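# Stand steel plates on edge in rack slots

## Task

Get every steel plate standing on one of its long edges inside a slot of the rack, with no two plates sharing a slot (resting against a slot wall is fine). At the end the rack has to be upright and everything must be still, no plate may be kept in place by the robot or by the switched-off magnet, and the gripper must have released and backed away.

## Robot and tools

ROBOT. One six-joint arm (UR7e type) stands on a mount above the scene origin. The mount may raise it up to about 0.6 m and tilt it, and it roughly faces +x. Its only tool is a magnet gripper: a 48 mm round barrel whose flat metal face lies 85 mm beyond the flange. Between flange and gripper sits a 75 mm plate with a 22 mm thick block sticking out toward the gripper's -y axis. The block's corners sweep a 92 mm radius when the last joint turns, so allow for them near the rack. The wrist camera rides on that block.

FRAMES. The scene frame is fixed to the table. The table top is z = 0 and +z is up. +x points out in front of the base, and +y is to the left when looking along +x. The face point is the centre of the magnet face, and its z axis points straight out of the face. Results report end_effector_position in metres and end_effector_quat_wxyz, both in the scene frame, plus velocities, six joint angles, joint torques and a wrist force and torque. Wrist force and torque are given along the face point's own x y z axes. Each axis clips near 50 N, may be offset by up to about 4 N, and reads pushes from a surface as force back into the arm.

execute_actions(actions). actions is a list of chunks. Each chunk is a table of up to 15 rows, and each row is 7 numbers: dx, dy, dz, rx, ry, rz, magnet. Every row lasts one control step of 1/30 s. A chunk with fewer rows repeats its last row until 15 steps have passed. The first six numbers form an offset, not a pose. It is measured from the face point's pose at the start of that chunk (every row of a chunk uses the same start) and is written in the face point's own axes. The scale is 1.0 = 0.6 m for dx, dy, dz and 1.0 = 180 degrees for rotation, and every value must lie in [-1, 1]. rx, ry, rz together make one rotation vector. The magnet number is an absolute switch: above 0.01 is on, 0.01 or less is off, and it keeps the last value sent. Write every number literally in plain JSON, with no expressions or repetition shorthand. An empty list sends nothing and returns the current state and images. Each step's command is clipped to within 100 mm and 16 degrees of the measured pose, so big offsets need several chunks. Motion trails commands by about 0.17 s.

move(target, speed, stop_force, blocking). target is one 7-number row laid out like above. Its six pose numbers are an offset, in face-point axes and the same scale, from the pose in the latest result that showed one. The magnet value is applied at the start. The face point follows a straight path. speed is in m/s, from 0.002 to 0.5, default 0.25; turning is capped at twice that value in rad/s. The path may overshoot speed and does not avoid obstacles. stop_force is in N, from 9 to 40, and is allowed only after 0.2 s of scene time. It ends the path when the push against the motion rises that far, then backs off two steps. Use it only at very low speed, not on moves that rotate, and never when pulling away from something you touch. blocking=false returns after 0.5 s while the arm keeps going, and cannot be combined with stop_force. After it, use wait or stop before sending new rows or moves. The move: line gives the ending: done, off_target, moving, held, fault or contact (contact means stop_force ended it). It also gives limits=paced (the target was clipped) or limits=held (a check blocked steps, after which the arm may surge), and the distance left to the target.

wait(seconds) runs the scene from 0 to 10 s while the arm holds its last command, and returns early if a running move ends. stop() brakes a running move; the magnet keeps its state. zoom_image(camera, region) enlarges part of the latest image from cam_head_left or cam_head_right (672x504) or cam_wrist (616x616, fisheye). region is [x0, y0, x1, y1] in pixels from the top-left, at most 504 by 504. read_manual only returns licence texts. finished_scene(scene) takes the current scene number, ends that scene irreversibly and reports success.

RESULT LINES. magnet_out = 1 means the magnet is forward (on), and magnet_back = 1 means it is retracted. part_present = 1 means the magnet grips steel at 30% or more of full force, roughly 36 N. It cannot tell a plate from a steel table. 'pose unreachable' means a clearance check altered or blocked joint targets, and it names the first action (counted from 0) where that happened; a 'cause:' line may follow. 'joint sent to its limit' names a joint held at an end of its range. 'Hand target' is the pose the joints are now driving to. 'Off the commanded pose' compares the measured pose with the last row sent. MOTOR HOT warns from 70 °C, and at 85 °C the brakes lock until the motors cool.

MAGNET. A bare steel plate lying flat across the centre of the face holds with about 120 N. The pull drops sharply with any gap: about half at 0.33 mm and a fifth at 1 mm. Press the face flat on the plate before lifting. Only friction resists sliding, so tilting or fast motion can shed a heavy plate. When off, about 0.3 N remains, and only very light parts stay stuck. Switched on against fixed steel, it can anchor the arm.

AVOID. The arm is stiff. An outside force of 150 N, or joint torque at the load limit (141 N m for the three large joints, 26.3 N m for the wrists, including a held plate's weight), causes a 10 s fault stop. Approach contacts slowly, do not aim far past a surface without stop_force, and do not slam. Never let a plate or the rack fall, tip or leave the table. Loose objects may get a brief push now and then. Before finishing, switch the magnet off, confirm the plates stand by themselves, and lift clear.

Each tool is called after ">>>" in YAML: its name, and indented under it one key for each argument.

## Session

>>> execute_actions:
  actions: []

Scene clock: 0.00 s.
end_effector_position=(+0.6423, -0.1372, +0.1250) magnet_out=0 magnet_back=1 part_present=0 end_effector_quat_wxyz=(-0.427, +0.706, -0.526, -0.205) end_effector_velocity=(+0.000, -0.000, +0.000) end_effector_angular_velocity=(+0.000, -0.001, +0.001)
Joint positions: [-0.914 -1.23   1.753 -1.779 -0.511  0.051]
Joint velocities: [-0.    -0.    -0.     0.001 -0.    -0.001]
Joint torques (N m, as the arm reports them, + toward a larger angle): no reading
Motor temperatures (°C, as the motors report them): [27 26 27 31 29 33]
Wrist force (N, on the end effector, along its own x y z axes, offset not removed): no reading
Wrist torque (N m, same axes, about the end effector's origin, offset not removed): no reading
Hand target: +0.642, -0.137, +0.125; -0.427, +0.706, -0.526, -0.205

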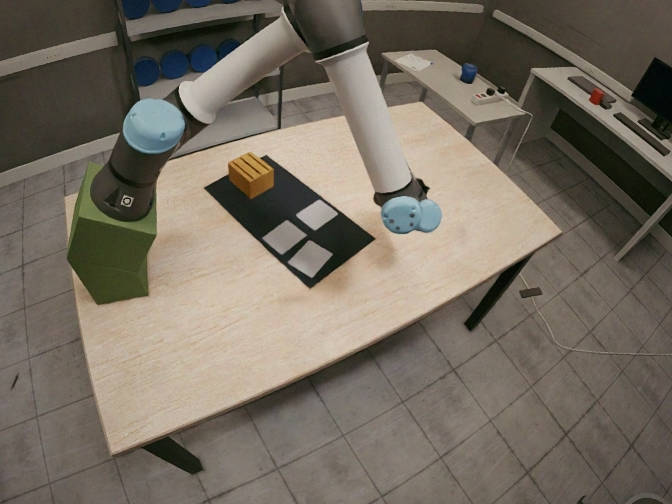

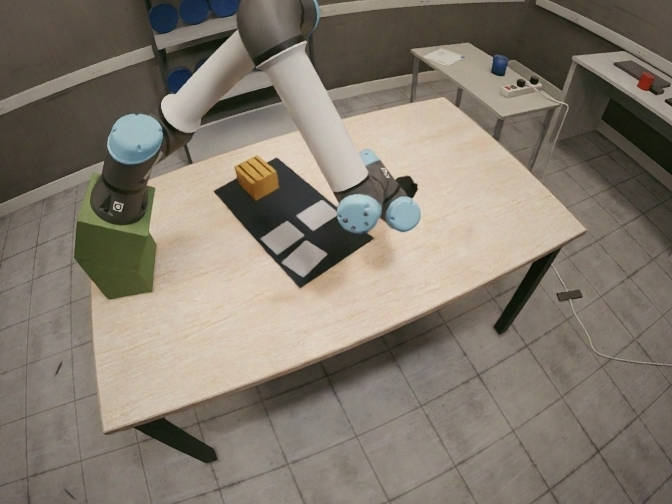

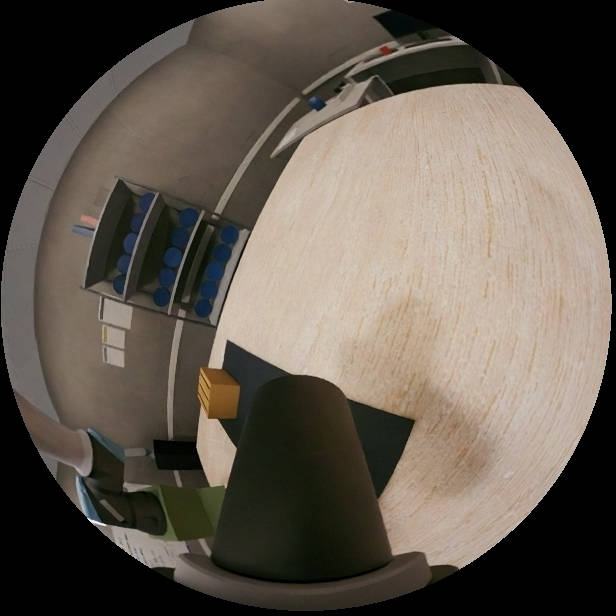

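>>> zoom_image:
  camera: "cam_head_left"
  region: [200, 140, 380, 290]

>>> zoom_image:
  camera: "cam_head_right"
  region: [200, 140, 380, 290]

Region (200, 140, 380, 290) of cam_head_left's 672x504 image, scaled by 2.800, with more detail than that image has.

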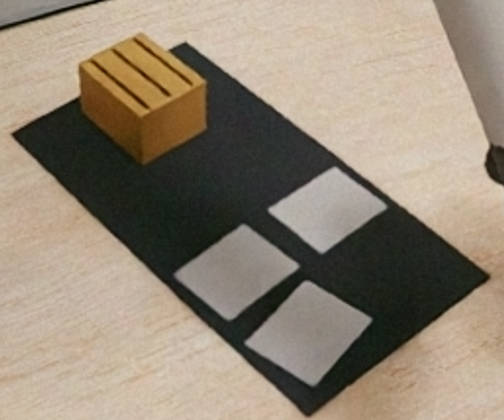

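Region (200, 140, 380, 290) of cam_head_right's 672x504 image, scaled by 2.800, with more detail than that image has.

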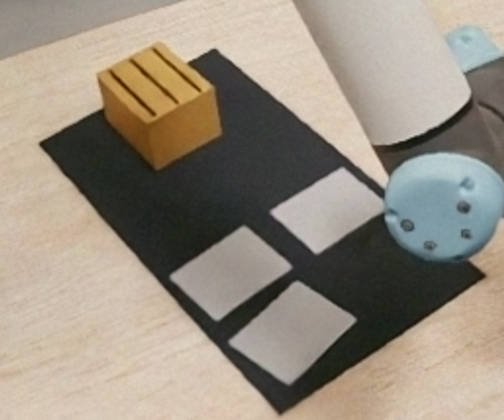

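>>> move:
  target: [-0.391,0.21,0.09,-0.328,0.107,-0.448,0]
  speed: 0.4

Scene clock: 8.40 s.
end_effector_position=(+0.4505, +0.0303, +0.2200) magnet_out=0 magnet_back=1 part_present=0 end_effector_quat_wxyz=(-0.001, +0.991, +0.132, +0.000) end_effector_velocity=(-0.001, +0.001, +0.000) end_effector_angular_velocity=(-0.007, -0.005, +0.007)
Joint positions: [-0.441 -1.799  2.549 -2.91  -1.546 -0.506]
Joint velocities: [ 0.007  0.001  0.005 -0.012 -0.009 -0.001]
Joint torques (N m, as the arm reports them, + toward a larger angle): [ 17.44 -13.2    3.45  -4.41  -3.    -2.79]
Motor temperatures (°C, as the motors report them): [27 26 27 31 29 33]
Wrist force (N, on the end effector, along its own x y z axes, offset not removed): [1.8 0.0 2.3]
Wrist torque (N m, same axes, about the end effector's origin, offset not removed): [0.00 -0.20 -0.02]
Hand target: +0.450, +0.030, +0.220; -0.001, +0.991, +0.132, +0.001
Off the commanded pose: 0.001 m, 0 deg.
move: done
camera_calibration (this result's frames):
cam_wrist: T_world_to_cam=[[0.96363, 0.266149, 0.0241378, -0.443224], [0.253625, -0.939256, 0.23124, -0.0858744], [0.084216, -0.216708, -0.972597, 0.263748], [0, 0, 0, 1]] pos_world=[0.426672, 0.0944618, 0.287077]

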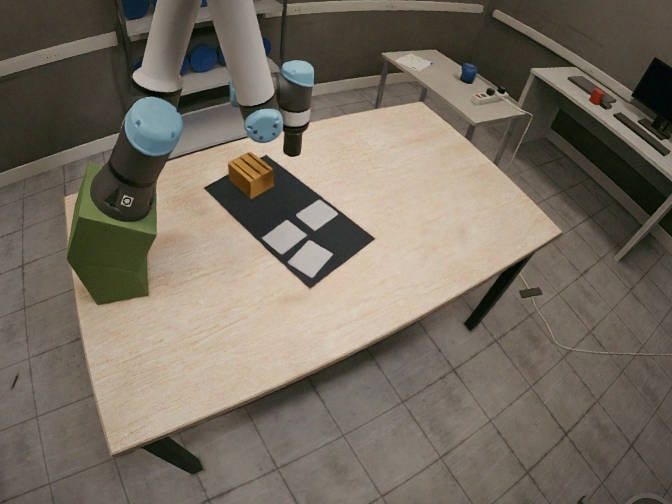

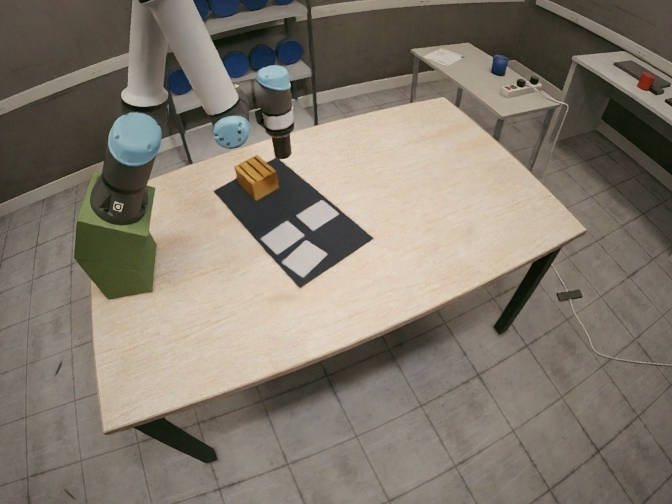

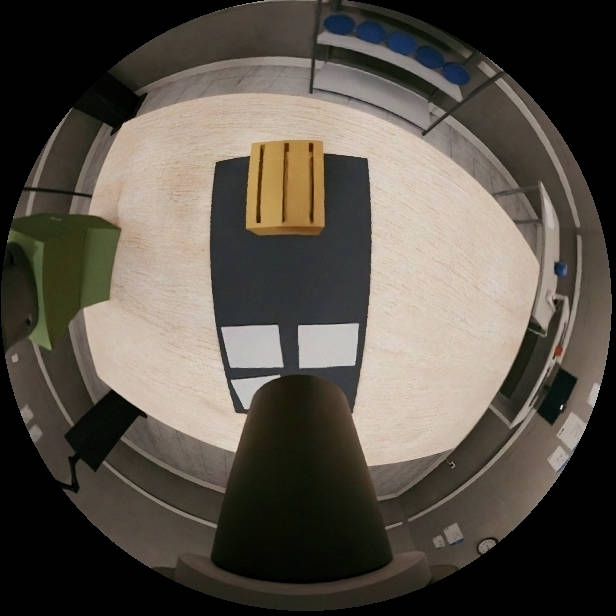

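>>> zoom_image:
  camera: "cam_wrist"
  region: [220, 130, 360, 250]

>>> zoom_image:
  camera: "cam_wrist"
  region: [200, 290, 380, 420]

Region (220, 130, 360, 250) of cam_wrist's 616x616 image, scaled by 3.600, with more detail than that image has; it fills the top 432 rows of this view, and the rest is white.

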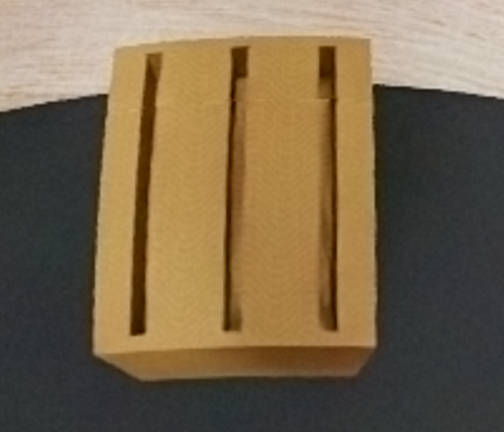

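Region (200, 290, 380, 420) of cam_wrist's 616x616 image, scaled by 2.800, with more detail than that image has.

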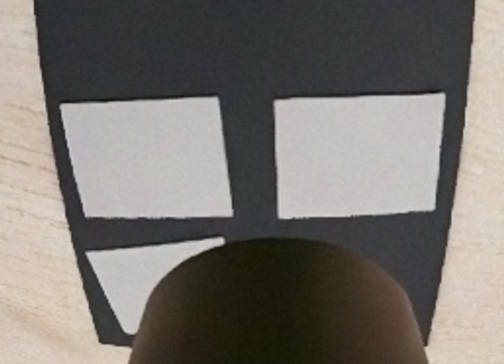

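>>> move:
  target: [0.0645,0.0837,0.34,0,0,-0.010,0]
  speed: 0.4

>>> move:
  target: [0,0,0.03,0,0,0,0]
  speed: 0.008
  stop_force: 10

Scene clock: 12.37 s.
end_effector_position=(+0.5005, -0.0078, +0.0158) magnet_out=0 magnet_back=1 part_present=0 end_effector_quat_wxyz=(-0.001, +0.989, +0.147, +0.000) end_effector_velocity=(+0.001, -0.000, -0.002) end_effector_angular_velocity=(+0.000, +0.000, -0.000)
Joint positions: [-0.488 -1.073  2.268 -3.353 -1.52  -0.577]
Joint velocities: [ 0.     0.005 -0.005  0.    -0.     0.001]
Joint torques (N m, as the arm reports them, + toward a larger angle): [ 19.12 -30.38 -11.77  -4.28  -2.75   2.38]
Motor temperatures (°C, as the motors report them): [27 26 27 31 29 33]
Wrist force (N, on the end effector, along its own x y z axes, offset not removed): [0.3 0.8 0.8]
Wrist torque (N m, same axes, about the end effector's origin, offset not removed): [-0.16 -0.07 -0.07]
Hand target: +0.501, -0.008, +0.016; -0.001, +0.989, +0.147, +0.000
Off the commanded pose: 0.001 m, 0 deg.
move: done
camera_calibration (this result's frames):
cam_wrist: T_world_to_cam=[[0.954782, 0.296317, 0.024228, -0.471721], [0.283003, -0.930797, 0.231357, -0.101817], [0.0911064, -0.214039, -0.972567, 0.0492126], [0, 0, 0, 1]] pos_world=[0.474722, 0.0555416, 0.0828475]

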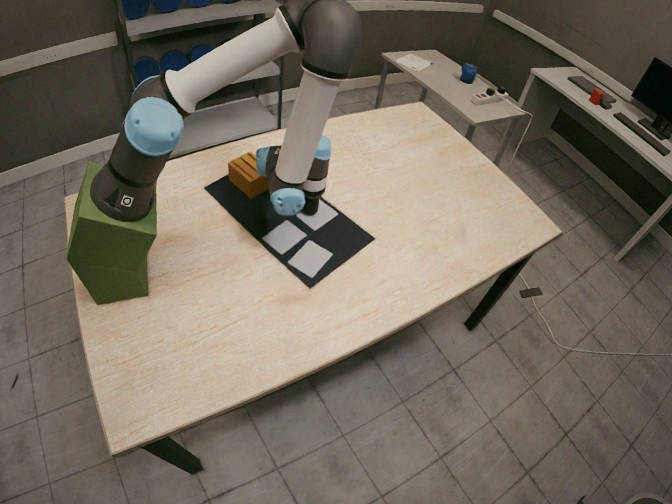

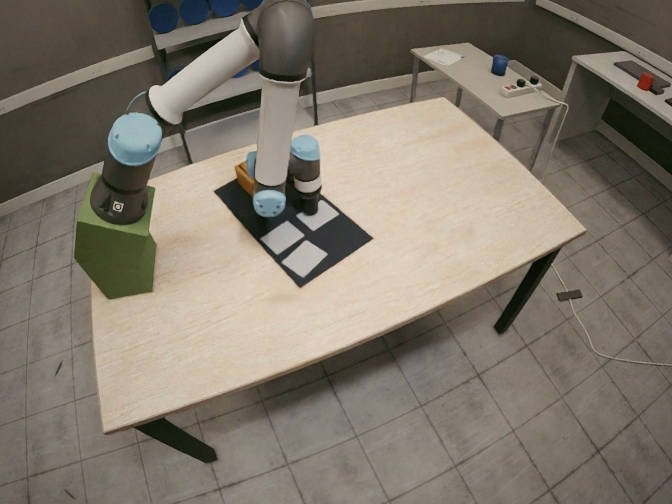

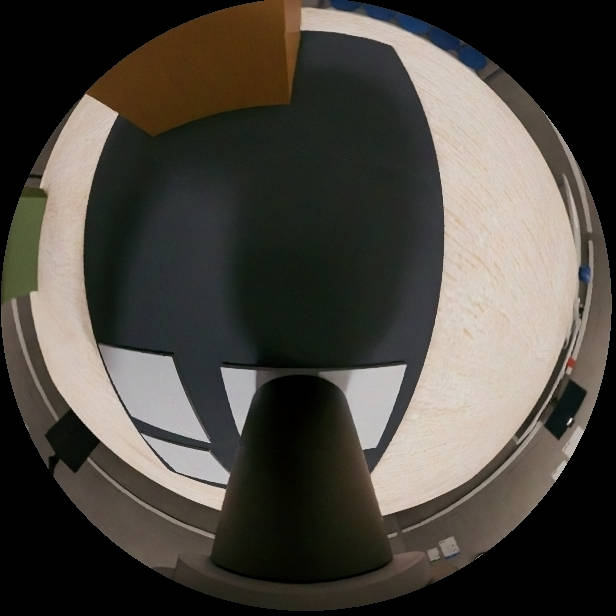

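Scene clock: 14.07 s.
end_effector_position=(+0.5008, -0.0079, +0.0052) magnet_out=0 magnet_back=1 part_present=0 end_effector_quat_wxyz=(-0.001, +0.989, +0.147, +0.001) end_effector_velocity=(-0.000, +0.000, +0.002) end_effector_angular_velocity=(+0.001, +0.003, +0.000)
Joint positions: [-0.487 -1.041  2.252 -3.369 -1.521 -0.576]
Joint velocities: [-0.    -0.006  0.003  0.006  0.    -0.   ]
Joint torques (N m, as the arm reports them, + toward a larger angle): [  1.62 -31.64  21.04   4.82   1.86   0.33]
Motor temperatures (°C, as the motors report them): [27 26 27 31 29 33]
Wrist force (N, on the end effector, along its own x y z axes, offset not removed): [2.7 -2.4 -42.9]
Wrist torque (N m, same axes, about the end effector's origin, offset not removed): [-1.27 0.73 -0.21]
Hand target: +0.500, -0.008, +0.005; -0.001, +0.989, +0.147, +0.000
Off the commanded pose: 0.007 m, 0 deg.
move: contact
camera_calibration (this result's frames):
cam_wrist: T_world_to_cam=[[0.954746, 0.296403, 0.0246106, -0.471704], [0.282968, -0.93071, 0.231749, -0.0994428], [0.0915966, -0.214298, -0.972464, 0.0385783], [0, 0, 0, 1]] pos_world=[0.474963, 0.0555296, 0.0721707]

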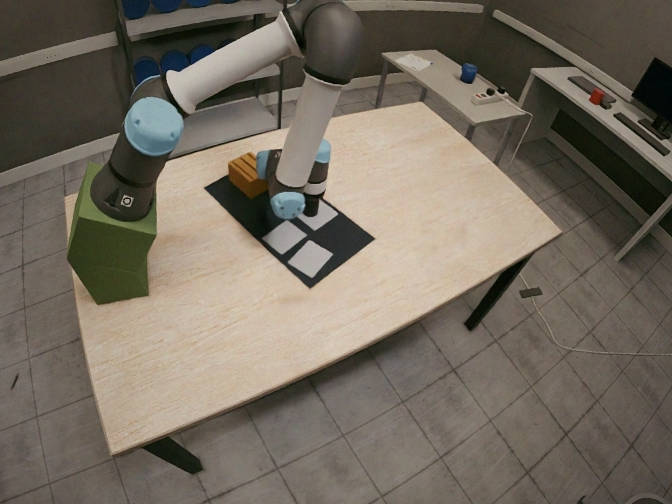

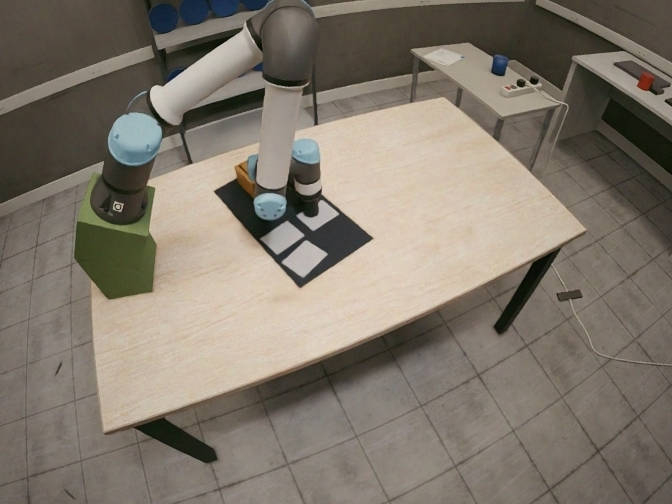

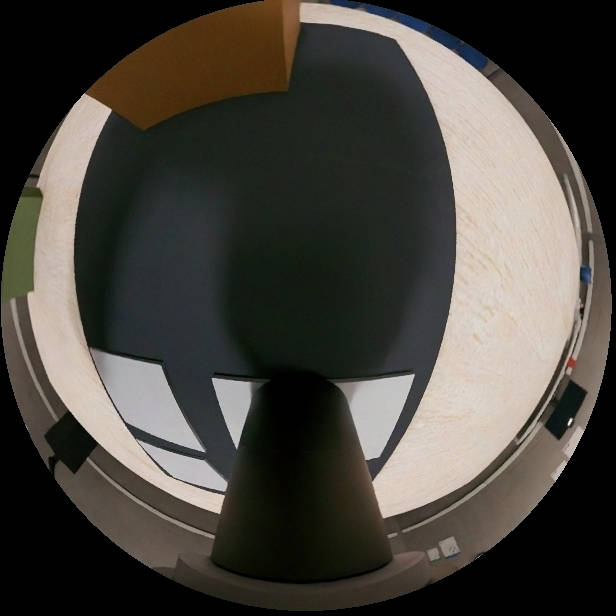

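>>> execute_actions:
  actions:
    - [[0,0,0,0,0,0,1]]
    - [[0,0,-0.01,0,0,0,1],[0,0,-0.02,0,0,0,1],[0,0,-0.035,0,0,0,1],[0,0,-0.055,0,0,0,1],[0,0,-0.08,0,0,0,1],[0,0,-0.11,0,0,0,1],[0,0,-0.14,0,0,0,1],[0,0,-0.17,0,0,0,1],[0,0,-0.2,0,0,0,1],[0,0,-0.23,0,0,0,1],[0,0,-0.26,0,0,0,1]]
    - [[0,0,-0.06,0,0,0,1]]

Scene clock: 17.00 s.
end_effector_position=(+0.4994, -0.0054, +0.1657) magnet_out=1 magnet_back=0 part_present=1 end_effector_quat_wxyz=(+0.002, +0.989, +0.147, +0.005) end_effector_velocity=(-0.000, -0.000, +0.002) end_effector_angular_velocity=(+0.000, +0.001, -0.001)
Joint positions: [-0.503 -1.57   2.421 -3.02  -1.513 -0.588]
Joint velocities: [-0.001 -0.009  0.001  0.009  0.001  0.   ]
Joint torques (N m, as the arm reports them, + toward a larger angle): [ -0.02 -44.32   7.99  -1.15   2.21  -2.67]
Motor temperatures (°C, as the motors report them): [27 26 27 31 29 33]
Wrist force (N, on the end effector, along its own x y z axes, offset not removed): [1.2 -1.8 3.3]
Wrist torque (N m, same axes, about the end effector's origin, offset not removed): [-0.29 -0.14 -0.11]
Hand target: +0.499, -0.005, +0.166; +0.002, +0.989, +0.147, +0.005
Off the commanded pose: 0.000 m, 0 deg.
camera_calibration (this result's frames):
cam_wrist: T_world_to_cam=[[0.954523, 0.296281, 0.0332157, -0.476372], [0.280286, -0.929755, 0.238739, -0.13381], [0.101616, -0.218572, -0.970516, 0.189977], [0, 0, 0, 1]] pos_world=[0.472909, 0.0582532, 0.232144]

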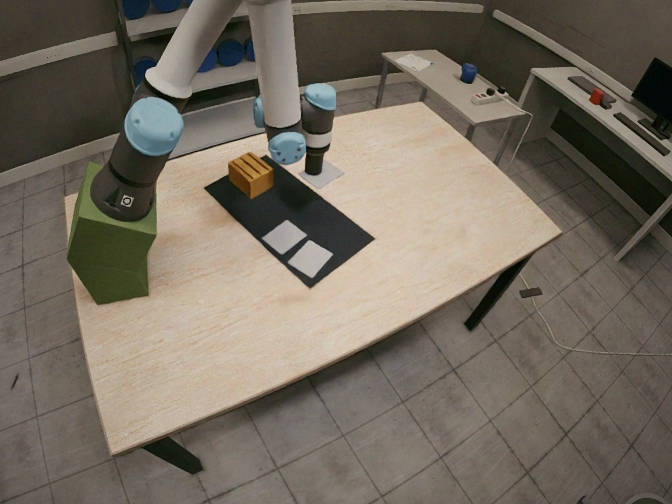

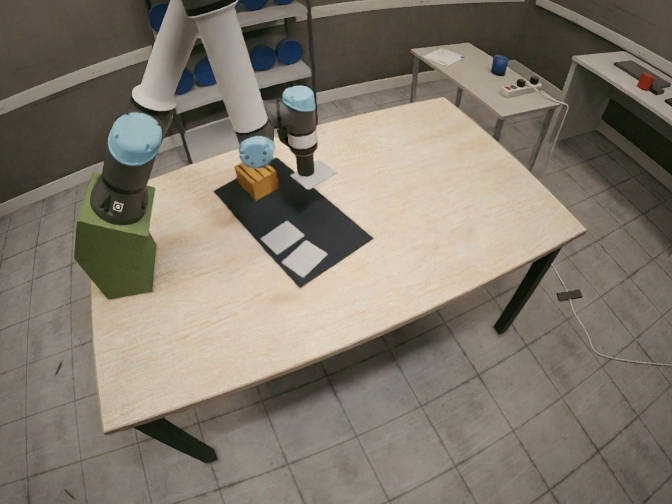

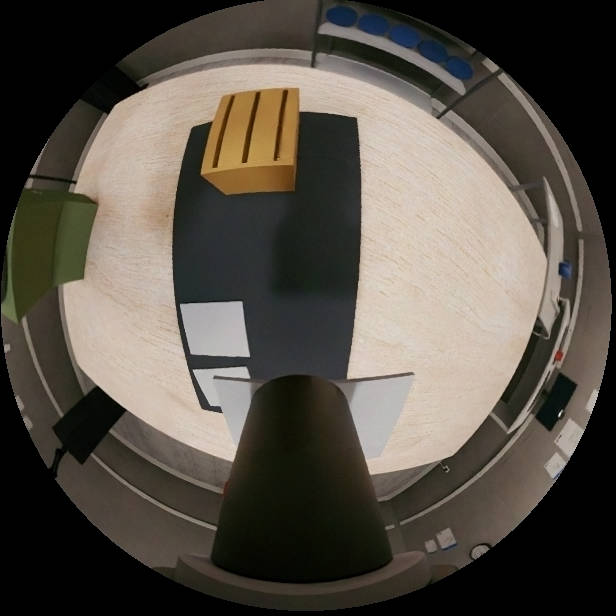

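>>> move:
  target: [-0.144,-0.364,-0.02,0.389,-0.3784,-0.3784,1]
  speed: 0.35

Scene clock: 20.90 s.
end_effector_position=(+0.3528, +0.1787, +0.1753) magnet_out=1 magnet_back=0 part_present=1 end_effector_quat_wxyz=(-0.426, +0.433, +0.563, -0.560) end_effector_velocity=(+0.000, +0.001, +0.000) end_effector_angular_velocity=(+0.005, +0.004, +0.004)
Joint positions: [ 0.001 -1.071  1.786 -1.248 -1.703 -1.345]
Joint velocities: [ 0.003  0.002 -0.003  0.005 -0.001 -0.004]
Joint torques (N m, as the arm reports them, + toward a larger angle): [ 24.43 -39.06 -19.38   3.81  -2.32  -2.68]
Motor temperatures (°C, as the motors report them): [27 26 27 31 29 33]
Wrist force (N, on the end effector, along its own x y z axes, offset not removed): [-1.3 1.4 0.2]
Wrist torque (N m, same axes, about the end effector's origin, offset not removed): [-0.27 0.09 -0.12]
Hand target: +0.353, +0.179, +0.175; -0.426, +0.433, +0.563, -0.560
Off the commanded pose: 0.000 m, 0 deg.
move: done
camera_calibration (this result's frames):
cam_wrist: T_world_to_cam=[[-0.239887, 0.9708, -0.000828401, -0.0844695], [0.236136, 0.0575222, -0.970016, 0.127284], [-0.941644, -0.23289, -0.24304, 0.49751], [0, 0, 0, 1]] pos_world=[0.418158, 0.190547, 0.244312]

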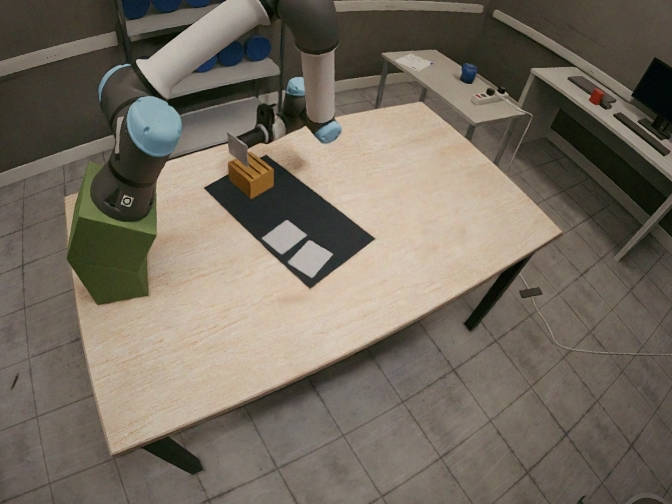

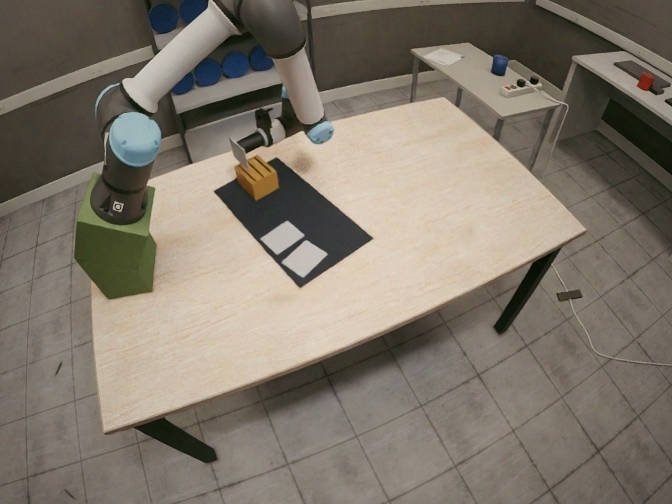

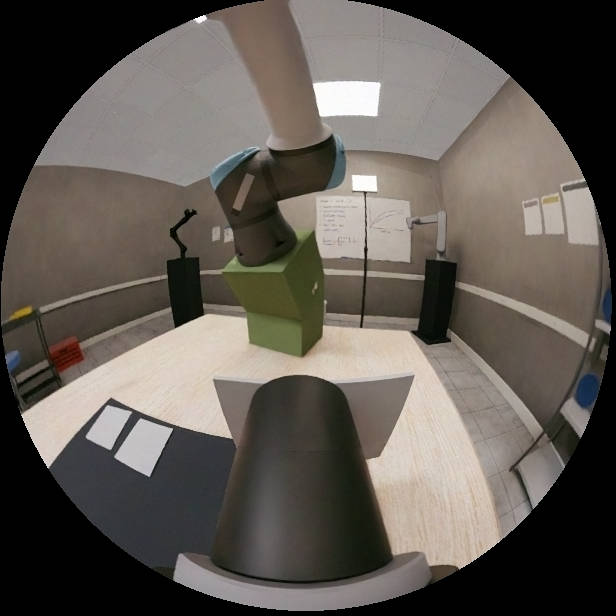

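>>> move:
  target: [0,0.06,0,0.003,0,0,1]
  speed: 0.1

>>> zoom_image:
  camera: "cam_head_left"
  region: [215, 125, 295, 205]

>>> zoom_image:
  camera: "cam_head_right"
  region: [220, 130, 300, 210]

Scene clock: 22.47 s.
end_effector_position=(+0.3531, +0.1785, +0.1394) magnet_out=1 magnet_back=0 part_present=1 end_effector_quat_wxyz=(-0.428, +0.431, +0.561, -0.563) end_effector_velocity=(-0.000, +0.000, -0.002) end_effector_angular_velocity=(-0.001, +0.001, +0.000)
Joint positions: [-0.014 -0.988  1.748 -1.284 -1.714 -1.351]
Joint velocities: [-0.001  0.004 -0.002 -0.002 -0.     0.   ]
Joint torques (N m, as the arm reports them, + toward a larger angle): [  7.06 -38.99 -16.07   0.9   -2.17  -2.59]
Motor temperatures (°C, as the motors report them): [27 26 27 31 29 33]
Wrist force (N, on the end effector, along its own x y z axes, offset not removed): [-2.0 0.8 -0.4]
Wrist torque (N m, same axes, about the end effector's origin, offset not removed): [-0.24 0.25 -0.13]
Hand target: +0.353, +0.179, +0.139; -0.428, +0.431, +0.560, -0.563
Off the commanded pose: 0.000 m, 0 deg.
move: done
camera_calibration (this result's frames):
cam_wrist: T_world_to_cam=[[-0.239847, 0.97081, -0.00107956, -0.0842604], [0.227369, 0.0550924, -0.972249, 0.0962295], [-0.94381, -0.233436, -0.233946, 0.488679], [0, 0, 0, 1]] pos_world=[0.41913, 0.190575, 0.207793]

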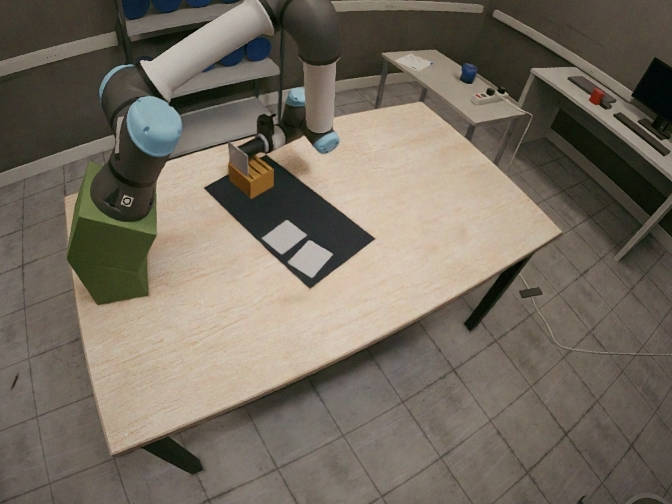

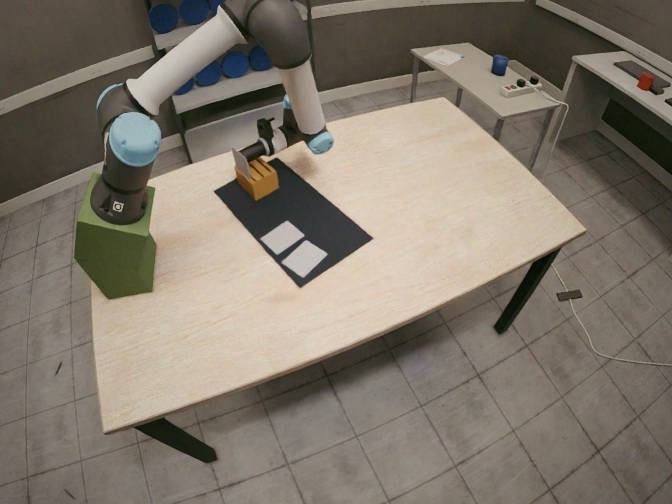

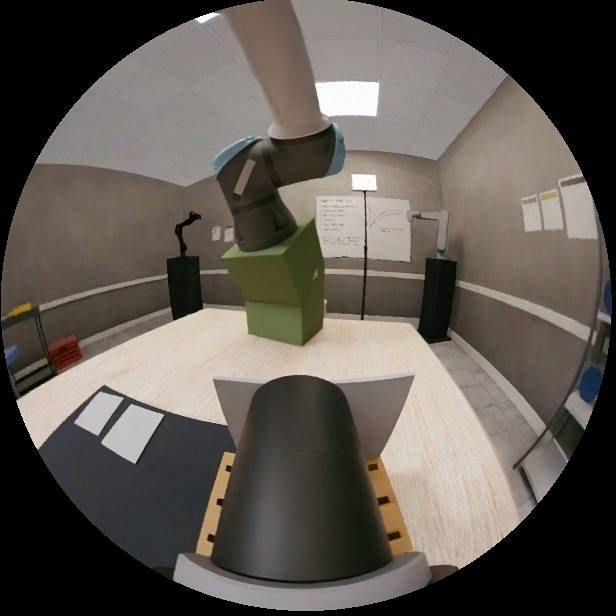

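Region (215, 125, 295, 205) of cam_head_left's 672x504 image, scaled by 6.300, with more detail than that image has.

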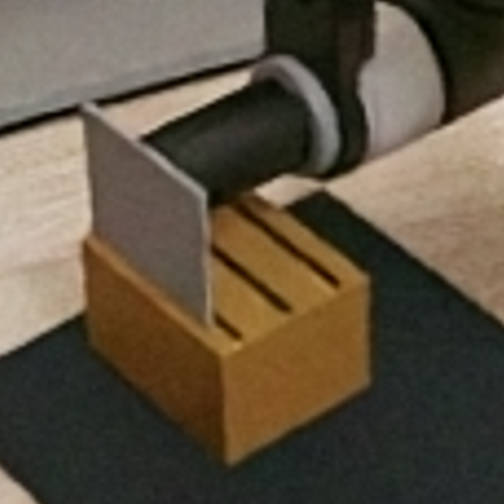

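Region (220, 130, 300, 210) of cam_head_right's 672x504 image, scaled by 6.300, with more detail than that image has.

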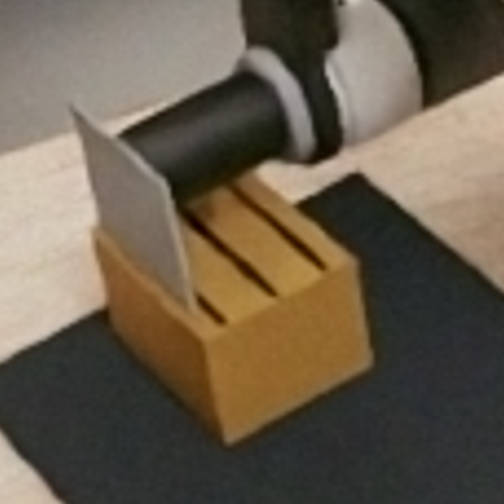

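>>> zoom_image:
  camera: "cam_wrist"
  region: [180, 360, 430, 570]

Region (180, 360, 430, 570) of cam_wrist's 616x616 image, scaled by 2.016, with more detail than that image has; it fills the top 423 rows of this view, and the rest is white.

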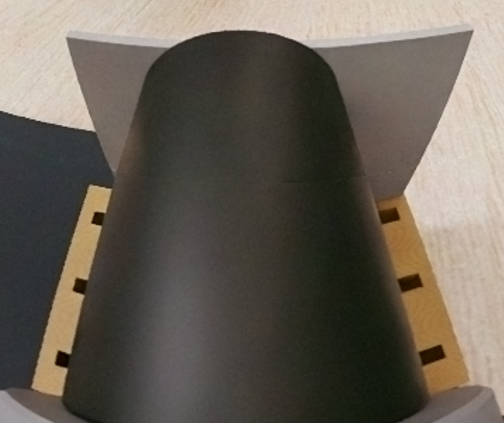

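>>> move:
  target: [-0.0125,0.004,-0.0125,0,0,0,1]
  speed: 0.05

>>> zoom_image:
  camera: "cam_wrist"
  region: [180, 400, 430, 570]

>>> zoom_image:
  camera: "cam_head_left"
  region: [215, 135, 285, 205]

Scene clock: 25.60 s.
end_effector_position=(+0.3622, +0.1733, +0.1371) magnet_out=1 magnet_back=0 part_present=1 end_effector_quat_wxyz=(-0.428, +0.431, +0.561, -0.563) end_effector_velocity=(+0.001, -0.001, -0.000) end_effector_angular_velocity=(-0.001, -0.000, +0.000)
Joint positions: [-0.025 -0.983  1.727 -1.268 -1.724 -1.357]
Joint velocities: [-0.001  0.001 -0.003  0.002 -0.001  0.   ]
Joint torques (N m, as the arm reports them, + toward a larger angle): [  7.35 -37.48 -14.22   4.19  -2.12  -2.36]
Motor temperatures (°C, as the motors report them): [27 26 27 31 29 33]
Wrist force (N, on the end effector, along its own x y z axes, offset not removed): [-2.4 -0.6 -0.3]
Wrist torque (N m, same axes, about the end effector's origin, offset not removed): [-0.37 0.26 -0.21]
Hand target: +0.362, +0.173, +0.137; -0.428, +0.431, +0.561, -0.563
Off the commanded pose: 0.000 m, 0 deg.
move: done
camera_calibration (this result's frames):
cam_wrist: T_world_to_cam=[[-0.239852, 0.970809, -0.00109573, -0.077001], [0.227385, 0.0550813, -0.972246, 0.0921733], [-0.943805, -0.233445, -0.233958, 0.495522], [0, 0, 0, 1]] pos_world=[0.428248, 0.185353, 0.205462]

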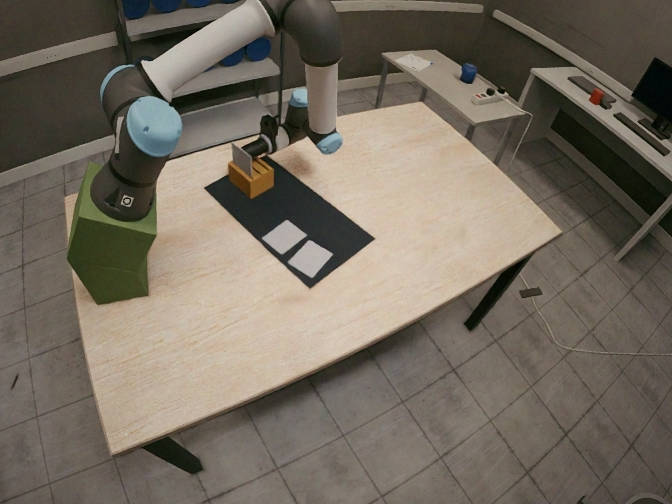

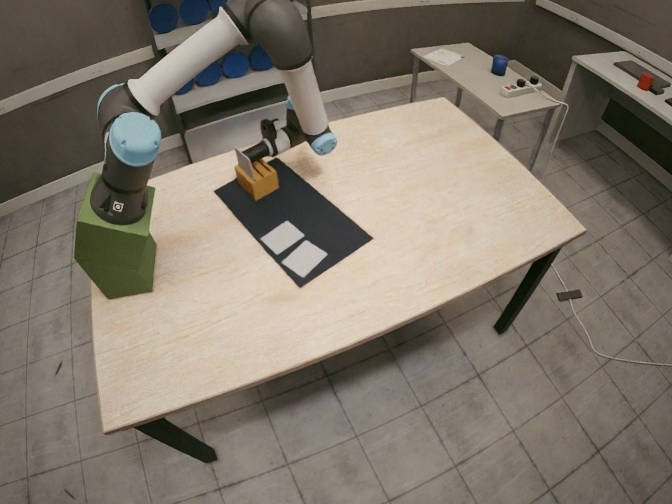

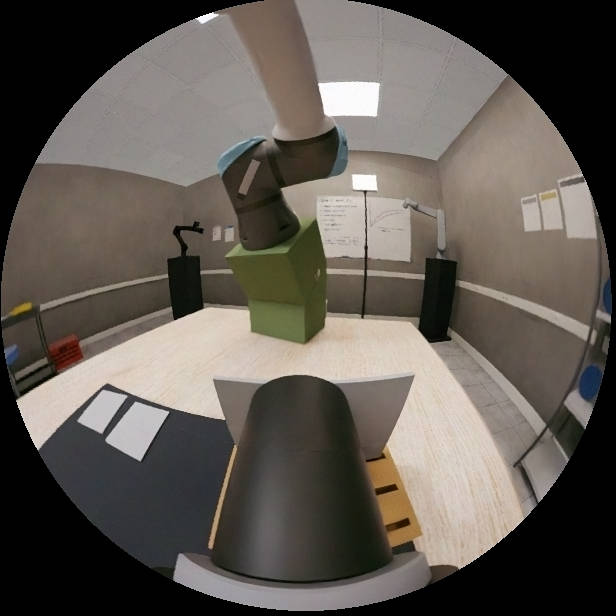

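Region (180, 400, 430, 570) of cam_wrist's 616x616 image, scaled by 2.016, with more detail than that image has; it fills the top 343 rows of this view, and the rest is white.

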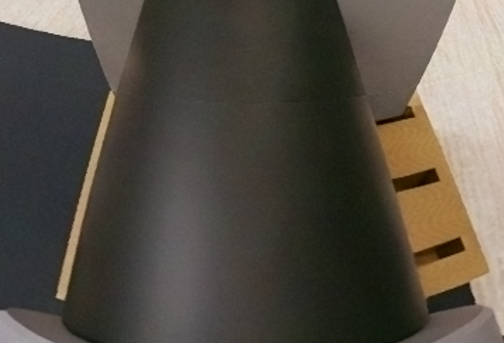

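Region (215, 135, 285, 205) of cam_head_left's 672x504 image, scaled by 7.200, with more detail than that image has.

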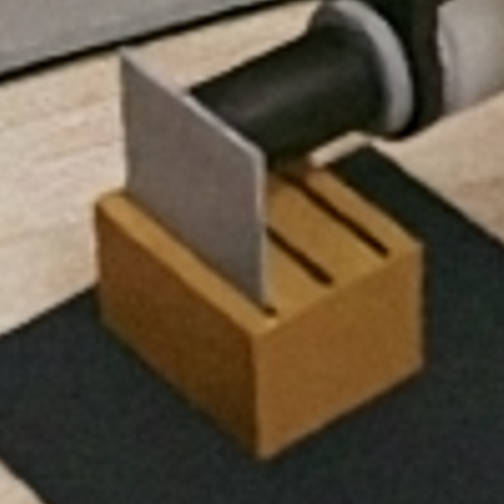

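Looks aligned. Probe down.

>>> move:
  target: [0,0.025,0,0,0,0,1]
  speed: 0.008
  stop_force: 9

>>> zoom_image:
  camera: "cam_head_left"
  region: [215, 135, 285, 205]

Scene clock: 28.13 s.
end_effector_position=(+0.3622, +0.1732, +0.1222) magnet_out=1 magnet_back=0 part_present=1 end_effector_quat_wxyz=(-0.428, +0.431, +0.561, -0.563) end_effector_velocity=(-0.000, -0.000, -0.002) end_effector_angular_velocity=(+0.002, +0.002, +0.000)
Joint positions: [-0.031 -0.951  1.71  -1.285 -1.729 -1.359]
Joint velocities: [-0.001  0.004 -0.001 -0.001 -0.    -0.002]
Joint torques (N m, as the arm reports them, + toward a larger angle): [  6.9  -38.36 -15.51   1.49  -2.    -2.49]
Motor temperatures (°C, as the motors report them): [27 26 27 31 29 33]
Wrist force (N, on the end effector, along its own x y z axes, offset not removed): [1.8 0.7 1.8]
Wrist torque (N m, same axes, about the end effector's origin, offset not removed): [-0.37 -0.10 0.00]
Hand target: +0.362, +0.173, +0.122; -0.428, +0.431, +0.561, -0.563
Off the commanded pose: 0.000 m, 0 deg.
move: done
camera_calibration (this result's frames):
cam_wrist: T_world_to_cam=[[-0.239855, 0.970808, -0.00110371, -0.0769205], [0.227393, 0.055076, -0.972244, 0.0776793], [-0.943802, -0.233449, -0.233965, 0.492025], [0, 0, 0, 1]] pos_world=[0.428261, 0.185259, 0.190555]

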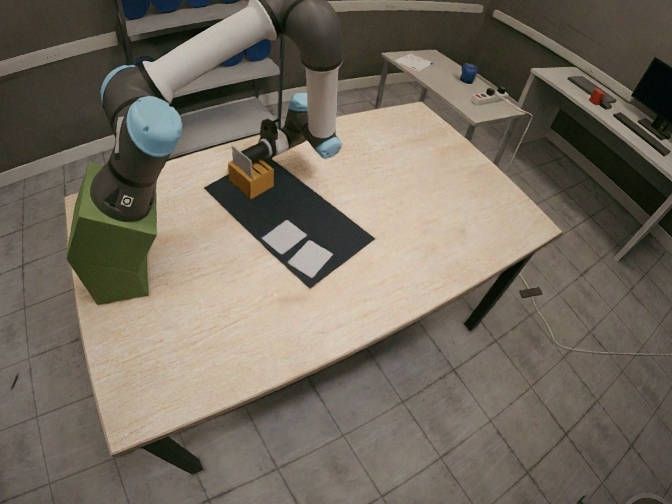

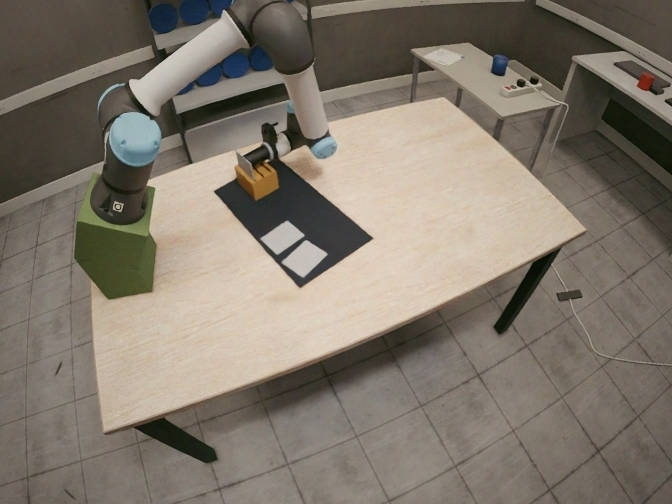

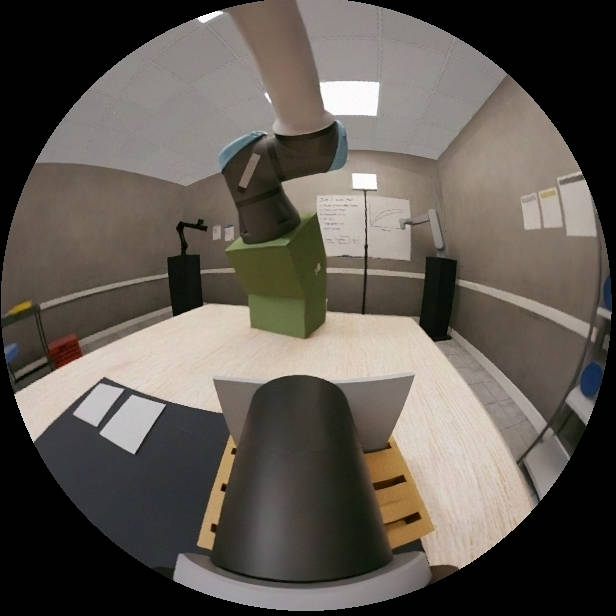

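Region (215, 135, 285, 205) of cam_head_left's 672x504 image, scaled by 7.200, with more detail than that image has.

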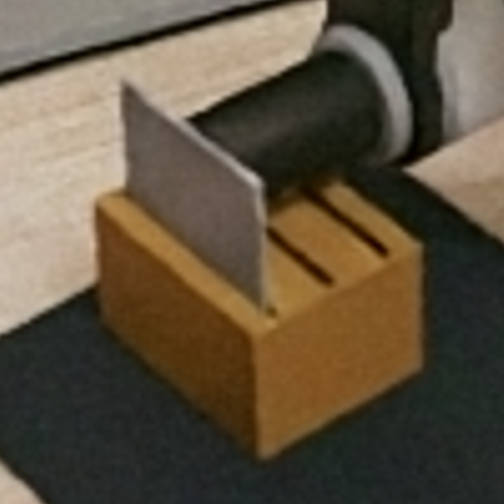

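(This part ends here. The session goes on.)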